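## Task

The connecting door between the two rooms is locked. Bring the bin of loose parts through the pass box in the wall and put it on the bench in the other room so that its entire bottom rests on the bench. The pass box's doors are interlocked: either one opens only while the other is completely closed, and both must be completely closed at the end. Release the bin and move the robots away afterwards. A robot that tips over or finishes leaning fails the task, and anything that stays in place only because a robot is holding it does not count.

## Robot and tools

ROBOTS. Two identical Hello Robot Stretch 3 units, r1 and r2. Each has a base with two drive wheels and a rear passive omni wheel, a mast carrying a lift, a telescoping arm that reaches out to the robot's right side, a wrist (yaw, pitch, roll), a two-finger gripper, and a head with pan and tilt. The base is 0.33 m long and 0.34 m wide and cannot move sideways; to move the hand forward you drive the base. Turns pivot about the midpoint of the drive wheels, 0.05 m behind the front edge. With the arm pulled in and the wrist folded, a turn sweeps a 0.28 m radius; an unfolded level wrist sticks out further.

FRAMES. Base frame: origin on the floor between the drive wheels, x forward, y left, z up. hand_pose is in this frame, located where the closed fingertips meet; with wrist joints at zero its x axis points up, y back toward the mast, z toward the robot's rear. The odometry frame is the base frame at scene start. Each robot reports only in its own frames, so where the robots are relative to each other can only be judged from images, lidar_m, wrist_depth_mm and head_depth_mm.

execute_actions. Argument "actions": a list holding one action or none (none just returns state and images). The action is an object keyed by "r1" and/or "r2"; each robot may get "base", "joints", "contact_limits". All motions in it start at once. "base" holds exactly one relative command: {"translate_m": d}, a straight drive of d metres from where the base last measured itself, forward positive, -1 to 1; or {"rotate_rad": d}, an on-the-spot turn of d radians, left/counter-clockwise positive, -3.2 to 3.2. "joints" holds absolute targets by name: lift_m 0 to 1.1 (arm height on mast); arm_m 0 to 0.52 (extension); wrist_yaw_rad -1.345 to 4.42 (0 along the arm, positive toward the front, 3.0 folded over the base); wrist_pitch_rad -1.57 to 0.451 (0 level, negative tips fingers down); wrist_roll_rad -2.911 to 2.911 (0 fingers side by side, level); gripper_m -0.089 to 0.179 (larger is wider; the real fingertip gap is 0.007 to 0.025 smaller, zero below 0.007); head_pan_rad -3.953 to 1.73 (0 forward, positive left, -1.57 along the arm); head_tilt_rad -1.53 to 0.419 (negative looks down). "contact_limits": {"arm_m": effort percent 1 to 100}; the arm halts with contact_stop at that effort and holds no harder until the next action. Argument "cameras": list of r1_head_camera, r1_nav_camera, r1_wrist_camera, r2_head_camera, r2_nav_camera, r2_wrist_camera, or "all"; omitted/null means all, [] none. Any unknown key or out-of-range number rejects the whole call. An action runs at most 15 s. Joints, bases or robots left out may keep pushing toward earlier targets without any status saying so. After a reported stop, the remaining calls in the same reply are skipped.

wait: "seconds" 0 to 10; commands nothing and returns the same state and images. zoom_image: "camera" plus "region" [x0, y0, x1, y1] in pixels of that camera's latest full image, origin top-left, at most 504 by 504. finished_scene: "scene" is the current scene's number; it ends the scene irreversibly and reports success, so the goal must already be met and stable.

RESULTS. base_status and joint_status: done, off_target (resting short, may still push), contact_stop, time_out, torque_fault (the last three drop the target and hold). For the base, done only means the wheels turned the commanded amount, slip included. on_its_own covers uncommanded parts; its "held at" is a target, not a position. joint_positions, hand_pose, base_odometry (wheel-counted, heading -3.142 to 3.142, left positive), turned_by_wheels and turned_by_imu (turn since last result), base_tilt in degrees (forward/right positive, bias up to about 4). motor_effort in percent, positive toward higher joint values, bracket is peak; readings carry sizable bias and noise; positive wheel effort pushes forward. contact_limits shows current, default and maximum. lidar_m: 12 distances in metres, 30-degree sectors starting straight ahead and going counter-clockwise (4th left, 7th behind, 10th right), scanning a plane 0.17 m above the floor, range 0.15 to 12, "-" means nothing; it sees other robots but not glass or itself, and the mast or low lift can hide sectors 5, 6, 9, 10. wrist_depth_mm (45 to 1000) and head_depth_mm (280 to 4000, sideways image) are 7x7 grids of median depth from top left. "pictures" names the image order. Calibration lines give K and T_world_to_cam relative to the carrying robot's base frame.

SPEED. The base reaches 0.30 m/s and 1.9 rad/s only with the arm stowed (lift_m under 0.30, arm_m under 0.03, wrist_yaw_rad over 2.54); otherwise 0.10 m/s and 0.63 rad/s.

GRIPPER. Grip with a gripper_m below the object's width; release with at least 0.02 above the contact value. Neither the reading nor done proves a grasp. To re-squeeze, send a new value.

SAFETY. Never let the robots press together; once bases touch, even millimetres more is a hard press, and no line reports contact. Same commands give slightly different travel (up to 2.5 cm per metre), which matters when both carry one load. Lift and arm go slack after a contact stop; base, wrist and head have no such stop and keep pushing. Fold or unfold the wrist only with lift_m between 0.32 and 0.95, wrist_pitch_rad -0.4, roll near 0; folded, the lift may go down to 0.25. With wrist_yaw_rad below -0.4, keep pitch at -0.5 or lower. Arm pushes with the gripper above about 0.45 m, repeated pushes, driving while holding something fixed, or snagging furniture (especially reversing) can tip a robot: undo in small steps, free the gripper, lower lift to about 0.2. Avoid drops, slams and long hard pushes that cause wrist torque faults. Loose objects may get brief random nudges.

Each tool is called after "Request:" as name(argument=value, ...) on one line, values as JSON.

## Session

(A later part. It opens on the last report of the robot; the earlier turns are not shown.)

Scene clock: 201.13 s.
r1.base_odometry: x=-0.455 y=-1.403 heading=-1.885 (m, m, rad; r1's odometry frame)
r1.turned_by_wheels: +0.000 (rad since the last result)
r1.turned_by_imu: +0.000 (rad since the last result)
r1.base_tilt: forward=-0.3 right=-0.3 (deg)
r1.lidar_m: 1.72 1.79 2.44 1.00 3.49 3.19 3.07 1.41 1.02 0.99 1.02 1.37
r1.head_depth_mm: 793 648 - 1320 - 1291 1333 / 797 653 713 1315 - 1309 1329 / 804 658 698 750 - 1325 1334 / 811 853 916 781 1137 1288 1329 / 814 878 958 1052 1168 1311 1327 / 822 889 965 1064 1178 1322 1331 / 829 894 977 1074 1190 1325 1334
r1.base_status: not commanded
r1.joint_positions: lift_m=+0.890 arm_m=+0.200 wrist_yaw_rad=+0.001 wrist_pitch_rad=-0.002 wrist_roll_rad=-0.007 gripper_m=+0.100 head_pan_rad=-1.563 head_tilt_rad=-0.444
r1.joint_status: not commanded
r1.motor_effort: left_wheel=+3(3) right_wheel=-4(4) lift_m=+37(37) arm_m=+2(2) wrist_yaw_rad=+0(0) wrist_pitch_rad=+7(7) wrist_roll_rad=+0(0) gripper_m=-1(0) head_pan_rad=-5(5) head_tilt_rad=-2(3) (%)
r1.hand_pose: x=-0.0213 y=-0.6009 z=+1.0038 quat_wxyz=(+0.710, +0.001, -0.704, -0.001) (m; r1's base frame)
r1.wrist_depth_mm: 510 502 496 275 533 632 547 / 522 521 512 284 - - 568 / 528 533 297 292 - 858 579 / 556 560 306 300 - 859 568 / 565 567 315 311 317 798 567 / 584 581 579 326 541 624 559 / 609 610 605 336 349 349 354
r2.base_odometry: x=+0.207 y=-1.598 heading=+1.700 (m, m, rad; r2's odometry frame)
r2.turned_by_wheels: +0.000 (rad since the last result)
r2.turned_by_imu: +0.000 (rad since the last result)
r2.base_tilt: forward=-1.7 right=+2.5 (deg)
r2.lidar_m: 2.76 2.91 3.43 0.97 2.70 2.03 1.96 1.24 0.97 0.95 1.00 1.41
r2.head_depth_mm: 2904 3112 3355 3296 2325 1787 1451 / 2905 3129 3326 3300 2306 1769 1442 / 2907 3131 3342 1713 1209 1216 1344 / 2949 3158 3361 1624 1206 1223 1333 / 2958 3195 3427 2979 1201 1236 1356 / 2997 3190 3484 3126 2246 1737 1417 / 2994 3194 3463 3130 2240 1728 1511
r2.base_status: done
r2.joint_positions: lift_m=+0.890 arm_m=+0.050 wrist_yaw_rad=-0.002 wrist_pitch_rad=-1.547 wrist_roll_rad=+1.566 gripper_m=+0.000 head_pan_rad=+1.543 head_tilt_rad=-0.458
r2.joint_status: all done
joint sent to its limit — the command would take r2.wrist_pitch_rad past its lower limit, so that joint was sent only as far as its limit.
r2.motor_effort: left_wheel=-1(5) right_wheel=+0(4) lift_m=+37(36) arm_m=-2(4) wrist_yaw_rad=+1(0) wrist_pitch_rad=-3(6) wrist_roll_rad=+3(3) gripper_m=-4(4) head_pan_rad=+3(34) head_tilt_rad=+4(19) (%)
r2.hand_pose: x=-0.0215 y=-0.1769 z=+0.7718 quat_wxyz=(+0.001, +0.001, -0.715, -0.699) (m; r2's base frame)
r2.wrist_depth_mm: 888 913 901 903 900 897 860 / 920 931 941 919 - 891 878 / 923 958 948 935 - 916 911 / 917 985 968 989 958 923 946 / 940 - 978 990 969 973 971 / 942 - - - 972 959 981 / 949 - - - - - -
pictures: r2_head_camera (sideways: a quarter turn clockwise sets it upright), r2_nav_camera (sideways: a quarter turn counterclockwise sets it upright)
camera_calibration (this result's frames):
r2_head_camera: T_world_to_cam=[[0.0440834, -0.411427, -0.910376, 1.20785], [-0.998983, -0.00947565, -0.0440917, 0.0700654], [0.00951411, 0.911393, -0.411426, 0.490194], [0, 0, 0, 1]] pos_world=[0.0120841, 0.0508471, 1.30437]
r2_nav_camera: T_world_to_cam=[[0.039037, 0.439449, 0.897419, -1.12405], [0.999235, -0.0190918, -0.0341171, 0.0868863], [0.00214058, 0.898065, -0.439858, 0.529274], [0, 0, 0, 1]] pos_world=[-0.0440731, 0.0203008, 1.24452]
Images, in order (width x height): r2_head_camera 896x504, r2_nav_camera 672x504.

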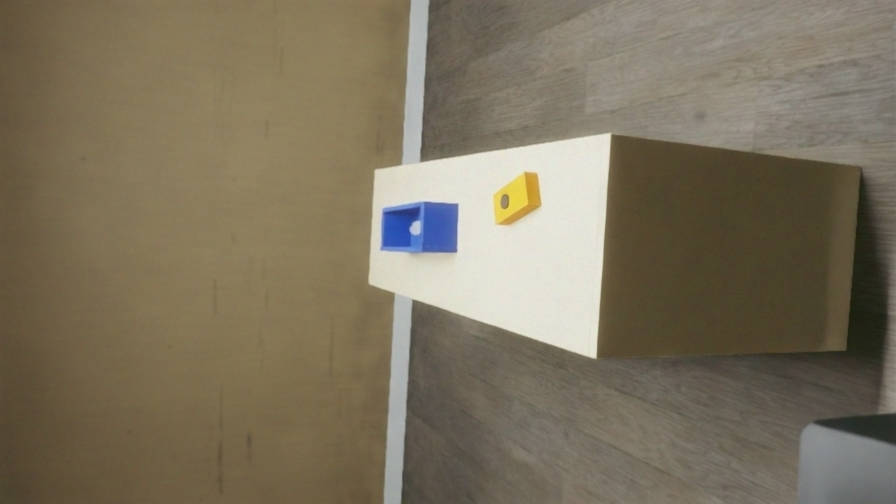

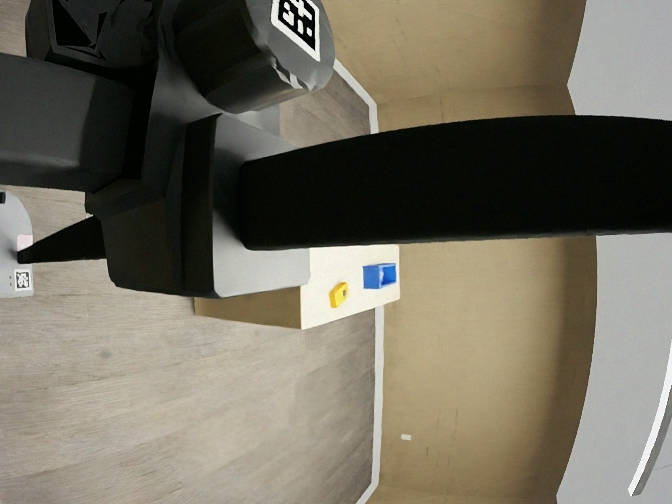

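Request:
execute_actions(actions=[{"r2":{"base":{"translate_m":0.45},"joints":{"gripper_m":0.179,"arm_m":0.1}}}], cameras=[])

Request:
execute_actions(actions=[{"r2":{"base":{"rotate_rad":-1.612},"joints":{"head_pan_rad":-2.6,"head_tilt_rad":-0.8}}}], cameras=[])

Request:
execute_actions(actions=[{"r2":{"base":{"translate_m":-0.65}}}], cameras=["r2_nav_camera"])

Scene clock: 222.87 s.
r1.base_odometry: x=-0.455 y=-1.403 heading=-1.885 (m, m, rad; r1's odometry frame)
r1.turned_by_wheels: +0.000 (rad since the last result)
r1.turned_by_imu: +0.000 (rad since the last result)
r1.base_tilt: forward=-0.3 right=-0.3 (deg)
r1.lidar_m: 1.73 1.79 2.45 1.00 3.49 3.19 3.07 1.41 1.02 0.99 1.02 1.37
r1.head_depth_mm: 792 649 - 1324 - 1293 1332 / 796 651 713 1319 - 1309 1330 / 803 658 697 755 - 1322 1329 / 807 854 918 778 1138 1293 1328 / 815 881 959 1050 1163 1302 1335 / 821 890 967 1061 1176 1323 1332 / 827 894 978 1071 1188 1314 1327
r1.base_status: not commanded
r1.joint_positions: lift_m=+0.890 arm_m=+0.200 wrist_yaw_rad=+0.001 wrist_pitch_rad=-0.002 wrist_roll_rad=-0.007 gripper_m=+0.100 head_pan_rad=-1.563 head_tilt_rad=-0.444
r1.joint_status: not commanded
r1.motor_effort: left_wheel=+3(3) right_wheel=-3(3) lift_m=+37(37) arm_m=+2(2) wrist_yaw_rad=+0(0) wrist_pitch_rad=+8(8) wrist_roll_rad=+0(0) gripper_m=-1(0) head_pan_rad=-5(5) head_tilt_rad=-2(2) (%)
r1.hand_pose: x=-0.0213 y=-0.6009 z=+1.0038 quat_wxyz=(+0.710, +0.001, -0.704, -0.001) (m; r1's base frame)
r1.wrist_depth_mm: 508 501 496 276 533 644 539 / 517 515 522 284 - - 574 / 529 534 301 294 - 842 575 / 549 549 310 301 - 859 570 / 575 562 313 311 317 812 558 / 594 584 587 324 543 619 558 / 612 608 603 335 345 352 354
r2.base_odometry: x=+0.149 y=-1.152 heading=+1.700 (m, m, rad; r2's odometry frame)
r2.turned_by_wheels: +0.000 (rad since the last result)
r2.turned_by_imu: +0.001 (rad since the last result)
r2.base_tilt: forward=-1.7 right=+2.5 (deg)
r2.lidar_m: 2.31 2.44 3.43 1.00 1.00 2.48 2.41 1.31 0.99 0.97 1.02 1.44
r2.head_depth_mm: 2877 3050 3263 3294 2309 1776 1445 / 2891 3090 3346 3251 2313 1775 1445 / 2920 3097 3352 3215 2291 1769 1437 / 2892 3126 3375 3233 2272 1747 1438 / 2942 3140 3392 2321 2100 1751 1432 / 2954 3160 3415 1616 1357 1411 1348 / 3015 3186 3445 1640 1182 1231 1314
r2.base_status: done
r2.joint_positions: lift_m=+0.890 arm_m=+0.100 wrist_yaw_rad=-0.001 wrist_pitch_rad=-1.548 wrist_roll_rad=+1.567 gripper_m=+0.179 head_pan_rad=+1.543 head_tilt_rad=-0.458
r2.joint_status: all done
r2.motor_effort: left_wheel=-1(6) right_wheel=+0(3) lift_m=+36(36) arm_m=+2(3) wrist_yaw_rad=+0(1) wrist_pitch_rad=-2(3) wrist_roll_rad=+2(3) gripper_m=+0(98) head_pan_rad=+3(2) head_tilt_rad=+3(4) (%)
r2.hand_pose: x=-0.0215 y=-0.2262 z=+0.7718 quat_wxyz=(+0.001, +0.001, -0.715, -0.699) (m; r2's base frame)
r2.wrist_depth_mm: 865 916 903 888 899 872 879 / 899 935 935 913 - 896 891 / 883 958 964 930 - 890 909 / 898 990 971 953 940 941 928 / 887 999 - 997 968 970 954 / 850 - - - - 969 - / 954 - - - - - -
pictures: none
No camera images: the call's "cameras" was empty. Leave "cameras" out to get every camera's image.

Scene clock: 226.37 s.
r1.base_odometry: x=-0.455 y=-1.403 heading=-1.885 (m, m, rad; r1's odometry frame)
r1.turned_by_wheels: +0.000 (rad since the last result)
r1.turned_by_imu: +0.000 (rad since the last result)
r1.base_tilt: forward=-0.3 right=-0.3 (deg)
r1.lidar_m: 1.73 1.79 2.44 1.00 3.47 3.19 3.05 1.41 1.03 0.99 1.02 1.37
r1.head_depth_mm: 792 647 - 1324 - 1290 1331 / 795 651 713 1318 - 1313 1327 / 804 658 698 754 - 1325 1335 / 809 854 915 780 1134 1294 1326 / 815 879 963 1055 1169 1300 1321 / 821 889 967 1062 1179 1322 1324 / 828 893 975 1069 1184 1324 1333
r1.base_status: not commanded
r1.joint_positions: lift_m=+0.890 arm_m=+0.200 wrist_yaw_rad=+0.001 wrist_pitch_rad=-0.002 wrist_roll_rad=-0.007 gripper_m=+0.100 head_pan_rad=-1.563 head_tilt_rad=-0.444
r1.joint_status: not commanded
r1.motor_effort: left_wheel=+3(3) right_wheel=-4(4) lift_m=+37(37) arm_m=+2(2) wrist_yaw_rad=+0(0) wrist_pitch_rad=+8(8) wrist_roll_rad=+0(0) gripper_m=-1(1) head_pan_rad=-5(5) head_tilt_rad=-2(3) (%)
r1.hand_pose: x=-0.0213 y=-0.6009 z=+1.0038 quat_wxyz=(+0.710, +0.001, -0.704, -0.001) (m; r1's base frame)
r1.wrist_depth_mm: 505 495 499 273 531 636 545 / 515 517 514 282 - - 576 / 538 527 297 293 - 875 564 / 561 564 308 300 - 839 569 / 577 570 317 311 317 785 555 / 584 593 593 326 543 621 552 / 611 605 608 333 344 350 354
r2.base_odometry: x=+0.149 y=-1.152 heading=+0.088 (m, m, rad; r2's odometry frame)
r2.turned_by_wheels: -1.612 (rad since the last result)
r2.turned_by_imu: -1.625 (rad since the last result)
r2.base_tilt: forward=-1.7 right=+2.4 (deg)
r2.lidar_m: 0.97 1.00 1.37 2.31 2.39 3.31 1.58 1.00 2.51 2.41 1.38 1.00
r2.head_depth_mm: 3049 1548 1396 1793 1602 1368 - / 3240 1657 1244 1322 1552 1394 - / 3444 3150 1282 1385 1539 1415 - / 3612 3144 2113 1573 1583 - - / 3496 3060 2335 1872 1654 - 1147 / 3100 3058 2333 1883 - - 1159 / 2790 2927 2315 1866 - - 1178
r2.base_status: done
r2.joint_positions: lift_m=+0.890 arm_m=+0.100 wrist_yaw_rad=-0.001 wrist_pitch_rad=-1.548 wrist_roll_rad=+1.567 gripper_m=+0.179 head_pan_rad=-2.593 head_tilt_rad=-0.790
r2.joint_status: all done
r2.motor_effort: left_wheel=+3(10) right_wheel=-4(8) lift_m=+37(37) arm_m=+2(2) wrist_yaw_rad=+0(1) wrist_pitch_rad=-2(2) wrist_roll_rad=+3(3) gripper_m=-1(1) head_pan_rad=-3(34) head_tilt_rad=-4(24) (%)
r2.hand_pose: x=-0.0215 y=-0.2262 z=+0.7718 quat_wxyz=(+0.001, +0.001, -0.715, -0.699) (m; r2's base frame)
r2.wrist_depth_mm: 936 914 902 896 905 872 855 / 950 938 922 924 - 882 892 / 967 964 946 934 - 913 894 / - 976 968 973 957 944 921 / - 998 962 997 981 967 947 / - - - - - 996 - / - - - - - - -
pictures: none
No camera images: the call's "cameras" was empty. Leave "cameras" out to get every camera's image.

Scene clock: 234.17 s.
r1.base_odometry: x=-0.455 y=-1.403 heading=-1.885 (m, m, rad; r1's odometry frame)
r1.turned_by_wheels: +0.000 (rad since the last result)
r1.turned_by_imu: +0.000 (rad since the last result)
r1.base_tilt: forward=-0.2 right=-0.3 (deg)
r1.lidar_m: 1.72 1.79 2.44 1.00 3.47 3.19 3.06 1.41 1.02 0.99 1.02 1.36
r1.head_depth_mm: 793 647 - 1317 - 1290 1328 / 798 653 714 1317 - 1310 1334 / 801 657 699 752 - 1329 1333 / 808 856 918 781 1133 1285 1335 / 814 882 959 1053 1163 1302 1332 / 821 887 966 1058 1175 1323 1330 / 828 897 976 1074 1186 1327 1325
r1.base_status: not commanded
r1.joint_positions: lift_m=+0.890 arm_m=+0.200 wrist_yaw_rad=+0.001 wrist_pitch_rad=-0.002 wrist_roll_rad=-0.007 gripper_m=+0.100 head_pan_rad=-1.563 head_tilt_rad=-0.444
r1.joint_status: not commanded
r1.motor_effort: left_wheel=+4(3) right_wheel=-3(4) lift_m=+37(37) arm_m=+2(2) wrist_yaw_rad=+0(0) wrist_pitch_rad=+8(7) wrist_roll_rad=+0(0) gripper_m=+1(1) head_pan_rad=-5(5) head_tilt_rad=-3(2) (%)
r1.hand_pose: x=-0.0213 y=-0.6009 z=+1.0038 quat_wxyz=(+0.710, +0.001, -0.704, -0.001) (m; r1's base frame)
r1.wrist_depth_mm: 501 506 503 278 532 640 548 / 518 515 519 281 - - 570 / 542 539 299 292 - 858 557 / 560 548 308 301 - 838 563 / 562 575 316 313 317 783 562 / 590 595 588 328 545 615 549 / 616 619 622 335 343 348 352
r2.base_odometry: x=-0.498 y=-1.210 heading=+0.088 (m, m, rad; r2's odometry frame)
r2.turned_by_wheels: +0.000 (rad since the last result)
r2.turned_by_imu: -0.002 (rad since the last result)
r2.base_tilt: forward=-1.7 right=+2.5 (deg)
r2.lidar_m: 1.62 1.68 2.30 2.31 2.40 2.79 1.53 0.42 0.43 2.42 2.27 1.68
r2.head_depth_mm: 2449 2647 1395 1799 1591 1365 - / 2615 2744 1206 1273 1525 1385 - / 2741 2969 1135 1023 1214 1385 - / 2917 3112 1227 947 890 - - / 3110 3087 2329 986 867 - 1148 / 3096 3054 2324 988 - - 1163 / 2795 2905 2315 1853 - - 1177
r2.base_status: done
r2.joint_positions: lift_m=+0.890 arm_m=+0.100 wrist_yaw_rad=-0.001 wrist_pitch_rad=-1.548 wrist_roll_rad=+1.567 gripper_m=+0.179 head_pan_rad=-2.593 head_tilt_rad=-0.790
r2.joint_status: not commanded
r2.motor_effort: left_wheel=+3(5) right_wheel=-4(8) lift_m=+36(37) arm_m=+2(2) wrist_yaw_rad=+0(0) wrist_pitch_rad=-3(3) wrist_roll_rad=+3(3) gripper_m=+0(1) head_pan_rad=-3(3) head_tilt_rad=-5(4) (%)
r2.hand_pose: x=-0.0215 y=-0.2262 z=+0.7718 quat_wxyz=(+0.001, +0.001, -0.715, -0.699) (m; r2's base frame)
r2.wrist_depth_mm: 922 792 721 889 880 875 869 / 970 945 926 923 - 872 883 / 983 955 963 942 - 917 884 / 984 975 972 959 961 943 929 / - - 980 997 966 953 949 / - - - - 980 987 - / - - - - - - -
pictures: r2_nav_camera (sideways: a quarter turn counterclockwise sets it upright)
camera_calibration (this result's frames):
r2_nav_camera: T_world_to_cam=[[-0.619177, -0.347074, 0.704386, -0.868382], [-0.518794, 0.854176, -0.0351561, 0.0974838], [-0.589468, -0.387199, -0.708946, 0.882955], [0, 0, 0, 1]] pos_world=[0.0333653, -0.0427815, 1.24107]
Images, in order (width x height): r2_nav_camera 672x504.

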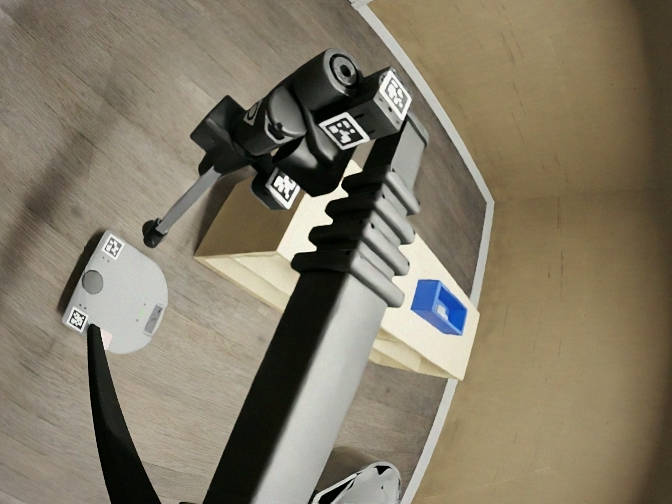

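Request:
execute_actions(actions=[{"r2":{"base":{"translate_m":-0.98},"joints":{"arm_m":0.325,"head_pan_rad":-1.4}}}], cameras=["r2_nav_camera","r2_wrist_camera"])

Scene clock: 251.17 s.
r1.base_odometry: x=-0.455 y=-1.403 heading=-1.885 (m, m, rad; r1's odometry frame)
r1.turned_by_wheels: +0.000 (rad since the last result)
r1.turned_by_imu: -0.001 (rad since the last result)
r1.base_tilt: forward=-0.3 right=-0.3 (deg)
r1.lidar_m: 1.72 1.79 2.44 1.00 3.47 3.19 3.06 1.41 1.03 0.99 1.03 1.36
r1.head_depth_mm: 792 647 - 1319 - 1290 1334 / 798 653 712 1325 - 1308 1326 / 801 657 698 752 - 1327 1326 / 808 855 916 780 1134 1290 1329 / 815 880 956 1048 1165 1304 1325 / 821 885 970 1060 1177 1316 1330 / 828 894 976 1072 1187 1319 1328
r1.base_status: not commanded
r1.joint_positions: lift_m=+0.890 arm_m=+0.200 wrist_yaw_rad=+0.001 wrist_pitch_rad=-0.002 wrist_roll_rad=-0.007 gripper_m=+0.100 head_pan_rad=-1.563 head_tilt_rad=-0.444
r1.joint_status: not commanded
r1.motor_effort: left_wheel=+3(3) right_wheel=-4(3) lift_m=+37(37) arm_m=+2(2) wrist_yaw_rad=+0(0) wrist_pitch_rad=+7(7) wrist_roll_rad=+0(0) gripper_m=+1(0) head_pan_rad=-5(5) head_tilt_rad=-3(3) (%)
r1.hand_pose: x=-0.0213 y=-0.6009 z=+1.0038 quat_wxyz=(+0.710, +0.001, -0.704, -0.001) (m; r1's base frame)
r1.wrist_depth_mm: 502 502 495 275 529 645 554 / 520 514 510 283 - - 569 / 539 533 302 288 - 840 567 / 553 548 308 302 - 873 570 / 566 573 316 312 315 778 570 / 599 578 584 324 536 620 545 / 610 602 609 339 346 351 352
r2.base_odometry: x=-1.474 y=-1.296 heading=+0.089 (m, m, rad; r2's odometry frame)
r2.turned_by_wheels: +0.000 (rad since the last result)
r2.turned_by_imu: -0.001 (rad since the last result)
r2.base_tilt: forward=-1.8 right=+2.6 (deg)
r2.lidar_m: 2.59 2.69 2.39 2.31 2.39 1.78 1.71 0.59 0.74 0.29 0.29 0.72
r2.head_depth_mm: 2111 2298 - 1804 770 682 651 / 2150 2404 2454 - 780 689 662 / 2175 2485 2364 1845 777 687 826 / 2228 2530 2352 1889 774 698 749 / 2262 2575 2327 1866 826 711 867 / 2290 2617 2329 1878 827 707 897 / 2362 2704 2314 1856 823 709 913
r2.base_status: done
r2.joint_positions: lift_m=+0.890 arm_m=+0.325 wrist_yaw_rad=-0.001 wrist_pitch_rad=-1.548 wrist_roll_rad=+1.567 gripper_m=+0.179 head_pan_rad=-1.407 head_tilt_rad=-0.790
r2.joint_status: all done
r2.motor_effort: left_wheel=+4(4) right_wheel=-4(8) lift_m=+36(36) arm_m=+2(6) wrist_yaw_rad=+0(1) wrist_pitch_rad=-3(2) wrist_roll_rad=+2(2) gripper_m=+0(0) head_pan_rad=+3(34) head_tilt_rad=-4(4) (%)
r2.hand_pose: x=-0.0215 y=-0.4511 z=+0.7718 quat_wxyz=(+0.001, +0.001, -0.715, -0.699) (m; r2's base frame)
r2.wrist_depth_mm: 922 304 233 258 294 296 850 / 952 314 297 294 298 300 865 / 984 320 295 301 308 306 - / - 333 316 307 316 314 934 / - 339 318 319 322 955 952 / - 341 340 327 330 334 - / - 358 348 299 335 990 990
pictures: r2_nav_camera (sideways: a quarter turn counterclockwise sets it upright), r2_wrist_camera
camera_calibration (this result's frames):
r2_nav_camera: T_world_to_cam=[[0.0892853, -0.704238, 0.704327, -0.872627], [-0.986454, -0.160226, -0.0351558, 0.100336], [0.137609, -0.691648, -0.709004, 0.878595], [0, 0, 0, 1]] pos_world=[0.0559868, 0.00921778, 1.24107]
r2_wrist_camera: T_world_to_cam=[[0.0173977, 0.998256, -0.0564193, 0.50035], [0.986214, -0.00784601, 0.16529, -0.0751312], [0.164559, -0.0585171, -0.98463, 0.905348], [0, 0, 0, 1]] pos_world=[-0.0835929, -0.447089, 0.932081]
Images, in order (width x height): r2_nav_camera 672x504, r2_wrist_camera 644x364.

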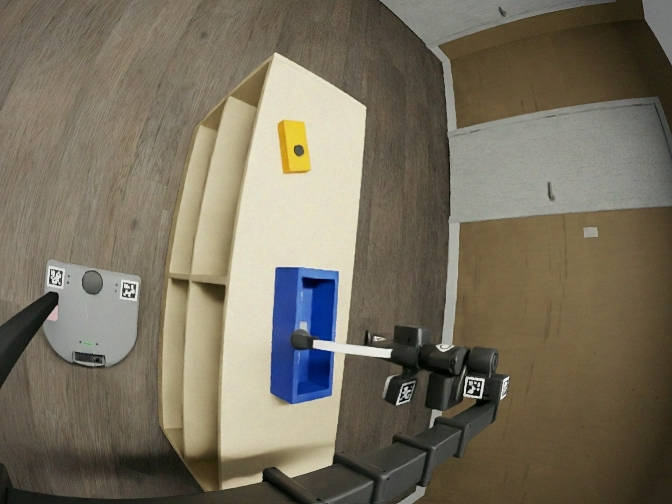

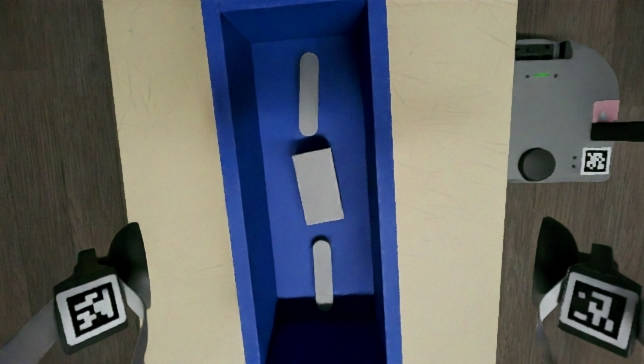

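Request:
execute_actions(actions=[{"r2":{"base":{"translate_m":-0.015},"joints":{"arm_m":0.346,"lift_m":0.79}}}], cameras=["r2_wrist_camera"])

Request:
execute_actions(actions=[{"r2":{"joints":{"gripper_m":0.06}}}], cameras=["r2_wrist_camera","r2_nav_camera"])

Scene clock: 265.03 s.
r1.base_odometry: x=-0.455 y=-1.403 heading=-1.885 (m, m, rad; r1's odometry frame)
r1.turned_by_wheels: +0.000 (rad since the last result)
r1.turned_by_imu: +0.000 (rad since the last result)
r1.base_tilt: forward=-0.3 right=-0.3 (deg)
r1.lidar_m: 1.73 1.79 2.43 1.00 3.48 3.18 3.07 1.41 1.02 0.98 1.02 1.36
r1.head_depth_mm: 790 648 - 1320 - 1288 1335 / 797 652 711 1324 - 1308 1330 / 806 658 696 753 - 1328 1334 / 810 854 916 779 1135 1293 1337 / 816 883 957 1053 1167 1305 1326 / 821 889 967 1065 1180 1319 1332 / 826 897 976 1073 1186 1326 1336
r1.base_status: not commanded
r1.joint_positions: lift_m=+0.890 arm_m=+0.200 wrist_yaw_rad=+0.001 wrist_pitch_rad=-0.002 wrist_roll_rad=-0.007 gripper_m=+0.100 head_pan_rad=-1.563 head_tilt_rad=-0.444
r1.joint_status: not commanded
r1.motor_effort: left_wheel=+3(3) right_wheel=-3(3) lift_m=+37(37) arm_m=+2(2) wrist_yaw_rad=+0(0) wrist_pitch_rad=+7(8) wrist_roll_rad=+1(0) gripper_m=+0(1) head_pan_rad=-5(5) head_tilt_rad=-2(2) (%)
r1.hand_pose: x=-0.0213 y=-0.6009 z=+1.0038 quat_wxyz=(+0.710, +0.001, -0.704, -0.001) (m; r1's base frame)
r1.wrist_depth_mm: 502 499 506 278 521 640 553 / 516 514 511 282 - - 567 / 537 528 298 291 - 869 574 / 546 557 307 303 - 848 566 / 582 572 313 312 319 800 562 / 596 589 591 324 534 622 561 / 610 615 615 334 345 348 357
r2.base_odometry: x=-1.489 y=-1.298 heading=+0.089 (m, m, rad; r2's odometry frame)
r2.turned_by_wheels: +0.000 (rad since the last result)
r2.turned_by_imu: +0.000 (rad since the last result)
r2.base_tilt: forward=-1.7 right=+2.5 (deg)
r2.lidar_m: 2.61 2.72 2.39 2.30 2.39 1.76 1.70 0.58 0.72 0.30 0.30 0.73
r2.head_depth_mm: 2107 2361 2506 - 749 679 651 / 2135 2421 2439 - 767 688 660 / 2188 2459 2352 1945 770 684 826 / 2226 2519 2336 1887 779 698 826 / 2275 2574 2327 1885 827 711 852 / 2315 2625 2329 1870 824 706 894 / 2352 2667 2324 1869 822 706 910
r2.base_status: done
r2.joint_positions: lift_m=+0.791 arm_m=+0.346 wrist_yaw_rad=-0.001 wrist_pitch_rad=-1.549 wrist_roll_rad=+1.567 gripper_m=+0.179 head_pan_rad=-1.407 head_tilt_rad=-0.790
r2.joint_status: all done
r2.motor_effort: left_wheel=+3(5) right_wheel=-3(8) lift_m=+17(31) arm_m=+2(0) wrist_yaw_rad=+0(0) wrist_pitch_rad=-2(2) wrist_roll_rad=+2(2) gripper_m=-1(1) head_pan_rad=+3(3) head_tilt_rad=-4(4) (%)
r2.hand_pose: x=-0.0215 y=-0.4720 z=+0.6725 quat_wxyz=(+0.001, +0.001, -0.715, -0.699) (m; r2's base frame)
r2.wrist_depth_mm: 211 208 164 193 178 196 197 / 216 213 160 197 187 201 202 / 534 219 154 203 195 206 205 / 883 223 149 207 203 210 212 / 919 229 146 181 185 215 217 / 918 235 158 218 194 132 - / 950 241 171 224 221 227 228
pictures: r2_wrist_camera
camera_calibration (this result's frames):
r2_wrist_camera: T_world_to_cam=[[0.0173984, 0.998279, -0.0560113, 0.515351], [0.986214, -0.00791417, 0.165287, -0.0589213], [0.16456, -0.0581148, -0.984654, 0.806611], [0, 0, 0, 1]] pos_world=[-0.0835928, -0.468054, 0.832837]
Images, in order (width x height): r2_wrist_camera 644x364.

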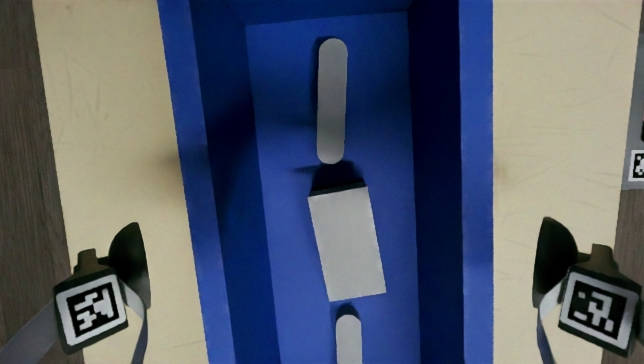

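Scene clock: 266.70 s.
r1.base_odometry: x=-0.455 y=-1.403 heading=-1.885 (m, m, rad; r1's odometry frame)
r1.turned_by_wheels: +0.000 (rad since the last result)
r1.turned_by_imu: +0.000 (rad since the last result)
r1.base_tilt: forward=-0.3 right=-0.3 (deg)
r1.lidar_m: 1.73 1.79 2.44 1.00 3.49 3.18 3.06 1.41 1.02 0.99 1.03 1.37
r1.head_depth_mm: 791 647 - 1320 - 1301 1335 / 797 652 714 1318 - 1314 1325 / 804 656 698 752 - 1319 1335 / 806 855 917 780 1137 1298 1331 / 812 880 958 1054 1172 1303 1327 / 821 886 968 1061 1179 1320 1332 / 826 895 978 1072 1186 1318 1332
r1.base_status: not commanded
r1.joint_positions: lift_m=+0.890 arm_m=+0.200 wrist_yaw_rad=+0.001 wrist_pitch_rad=-0.002 wrist_roll_rad=-0.007 gripper_m=+0.100 head_pan_rad=-1.563 head_tilt_rad=-0.444
r1.joint_status: not commanded
r1.motor_effort: left_wheel=+3(3) right_wheel=-4(4) lift_m=+37(37) arm_m=+2(3) wrist_yaw_rad=+0(1) wrist_pitch_rad=+8(8) wrist_roll_rad=+0(0) gripper_m=+1(1) head_pan_rad=-5(5) head_tilt_rad=-2(2) (%)
r1.hand_pose: x=-0.0213 y=-0.6009 z=+1.0038 quat_wxyz=(+0.710, +0.001, -0.704, -0.001) (m; r1's base frame)
r1.wrist_depth_mm: 493 502 497 275 535 639 550 / 517 507 521 282 - - 576 / 526 527 296 291 - 848 571 / 548 554 308 305 - 837 568 / 568 574 316 312 318 785 566 / 594 582 584 326 539 622 555 / 606 611 600 338 349 352 353
r2.base_odometry: x=-1.489 y=-1.298 heading=+0.089 (m, m, rad; r2's odometry frame)
r2.turned_by_wheels: +0.000 (rad since the last result)
r2.turned_by_imu: +0.000 (rad since the last result)
r2.base_tilt: forward=-1.7 right=+2.6 (deg)
r2.lidar_m: 2.61 2.70 2.40 2.31 2.39 1.76 1.69 0.58 0.72 0.29 0.29 0.73
r2.head_depth_mm: 2115 2359 2501 - 752 682 652 / 2134 2421 2458 - 762 688 663 / 2182 2471 2345 1945 779 688 827 / 2227 2527 2353 1879 775 697 827 / 2237 2570 2342 1877 826 711 853 / 2309 2632 2301 1877 825 709 897 / 2365 2664 2322 1865 821 707 910
r2.base_status: not commanded
r2.joint_positions: lift_m=+0.790 arm_m=+0.346 wrist_yaw_rad=-0.001 wrist_pitch_rad=-1.549 wrist_roll_rad=+1.567 gripper_m=+0.062 head_pan_rad=-1.407 head_tilt_rad=-0.790
r2.joint_status: all done
r2.motor_effort: left_wheel=+4(4) right_wheel=-4(3) lift_m=+21(21) arm_m=+2(2) wrist_yaw_rad=+1(0) wrist_pitch_rad=-2(2) wrist_roll_rad=+2(2) gripper_m=-37(100) head_pan_rad=+3(3) head_tilt_rad=-4(4) (%)
r2.hand_pose: x=-0.0215 y=-0.4719 z=+0.6724 quat_wxyz=(+0.001, +0.001, -0.714, -0.700) (m; r2's base frame)
r2.wrist_depth_mm: 210 207 167 187 174 197 197 / 215 212 164 192 181 202 201 / 535 217 160 198 188 206 206 / 879 222 154 202 196 210 211 / 901 228 150 176 202 170 217 / 934 235 147 214 180 126 534 / 962 241 162 220 217 229 877
pictures: r2_nav_camera (sideways: a quarter turn counterclockwise sets it upright), r2_wrist_camera
camera_calibration (this result's frames):
r2_nav_camera: T_world_to_cam=[[0.0892998, -0.704236, 0.704327, -0.872627], [-0.986451, -0.160246, -0.0351558, 0.100336], [0.137624, -0.691645, -0.709005, 0.878595], [0, 0, 0, 1]] pos_world=[0.0559866, 0.00921881, 1.24107]
r2_wrist_camera: T_world_to_cam=[[0.0171917, 0.998311, -0.0554887, 0.514869], [0.986215, -0.00779647, 0.165284, -0.0588339], [0.164572, -0.0575653, -0.984684, 0.806753], [0, 0, 0, 1]] pos_world=[-0.0835975, -0.468017, 0.83269]
Images, in order (width x height): r2_nav_camera 672x504, r2_wrist_camera 644x364.

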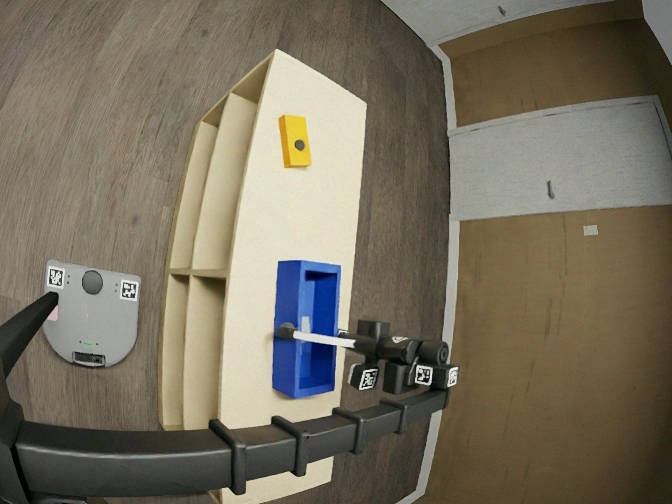

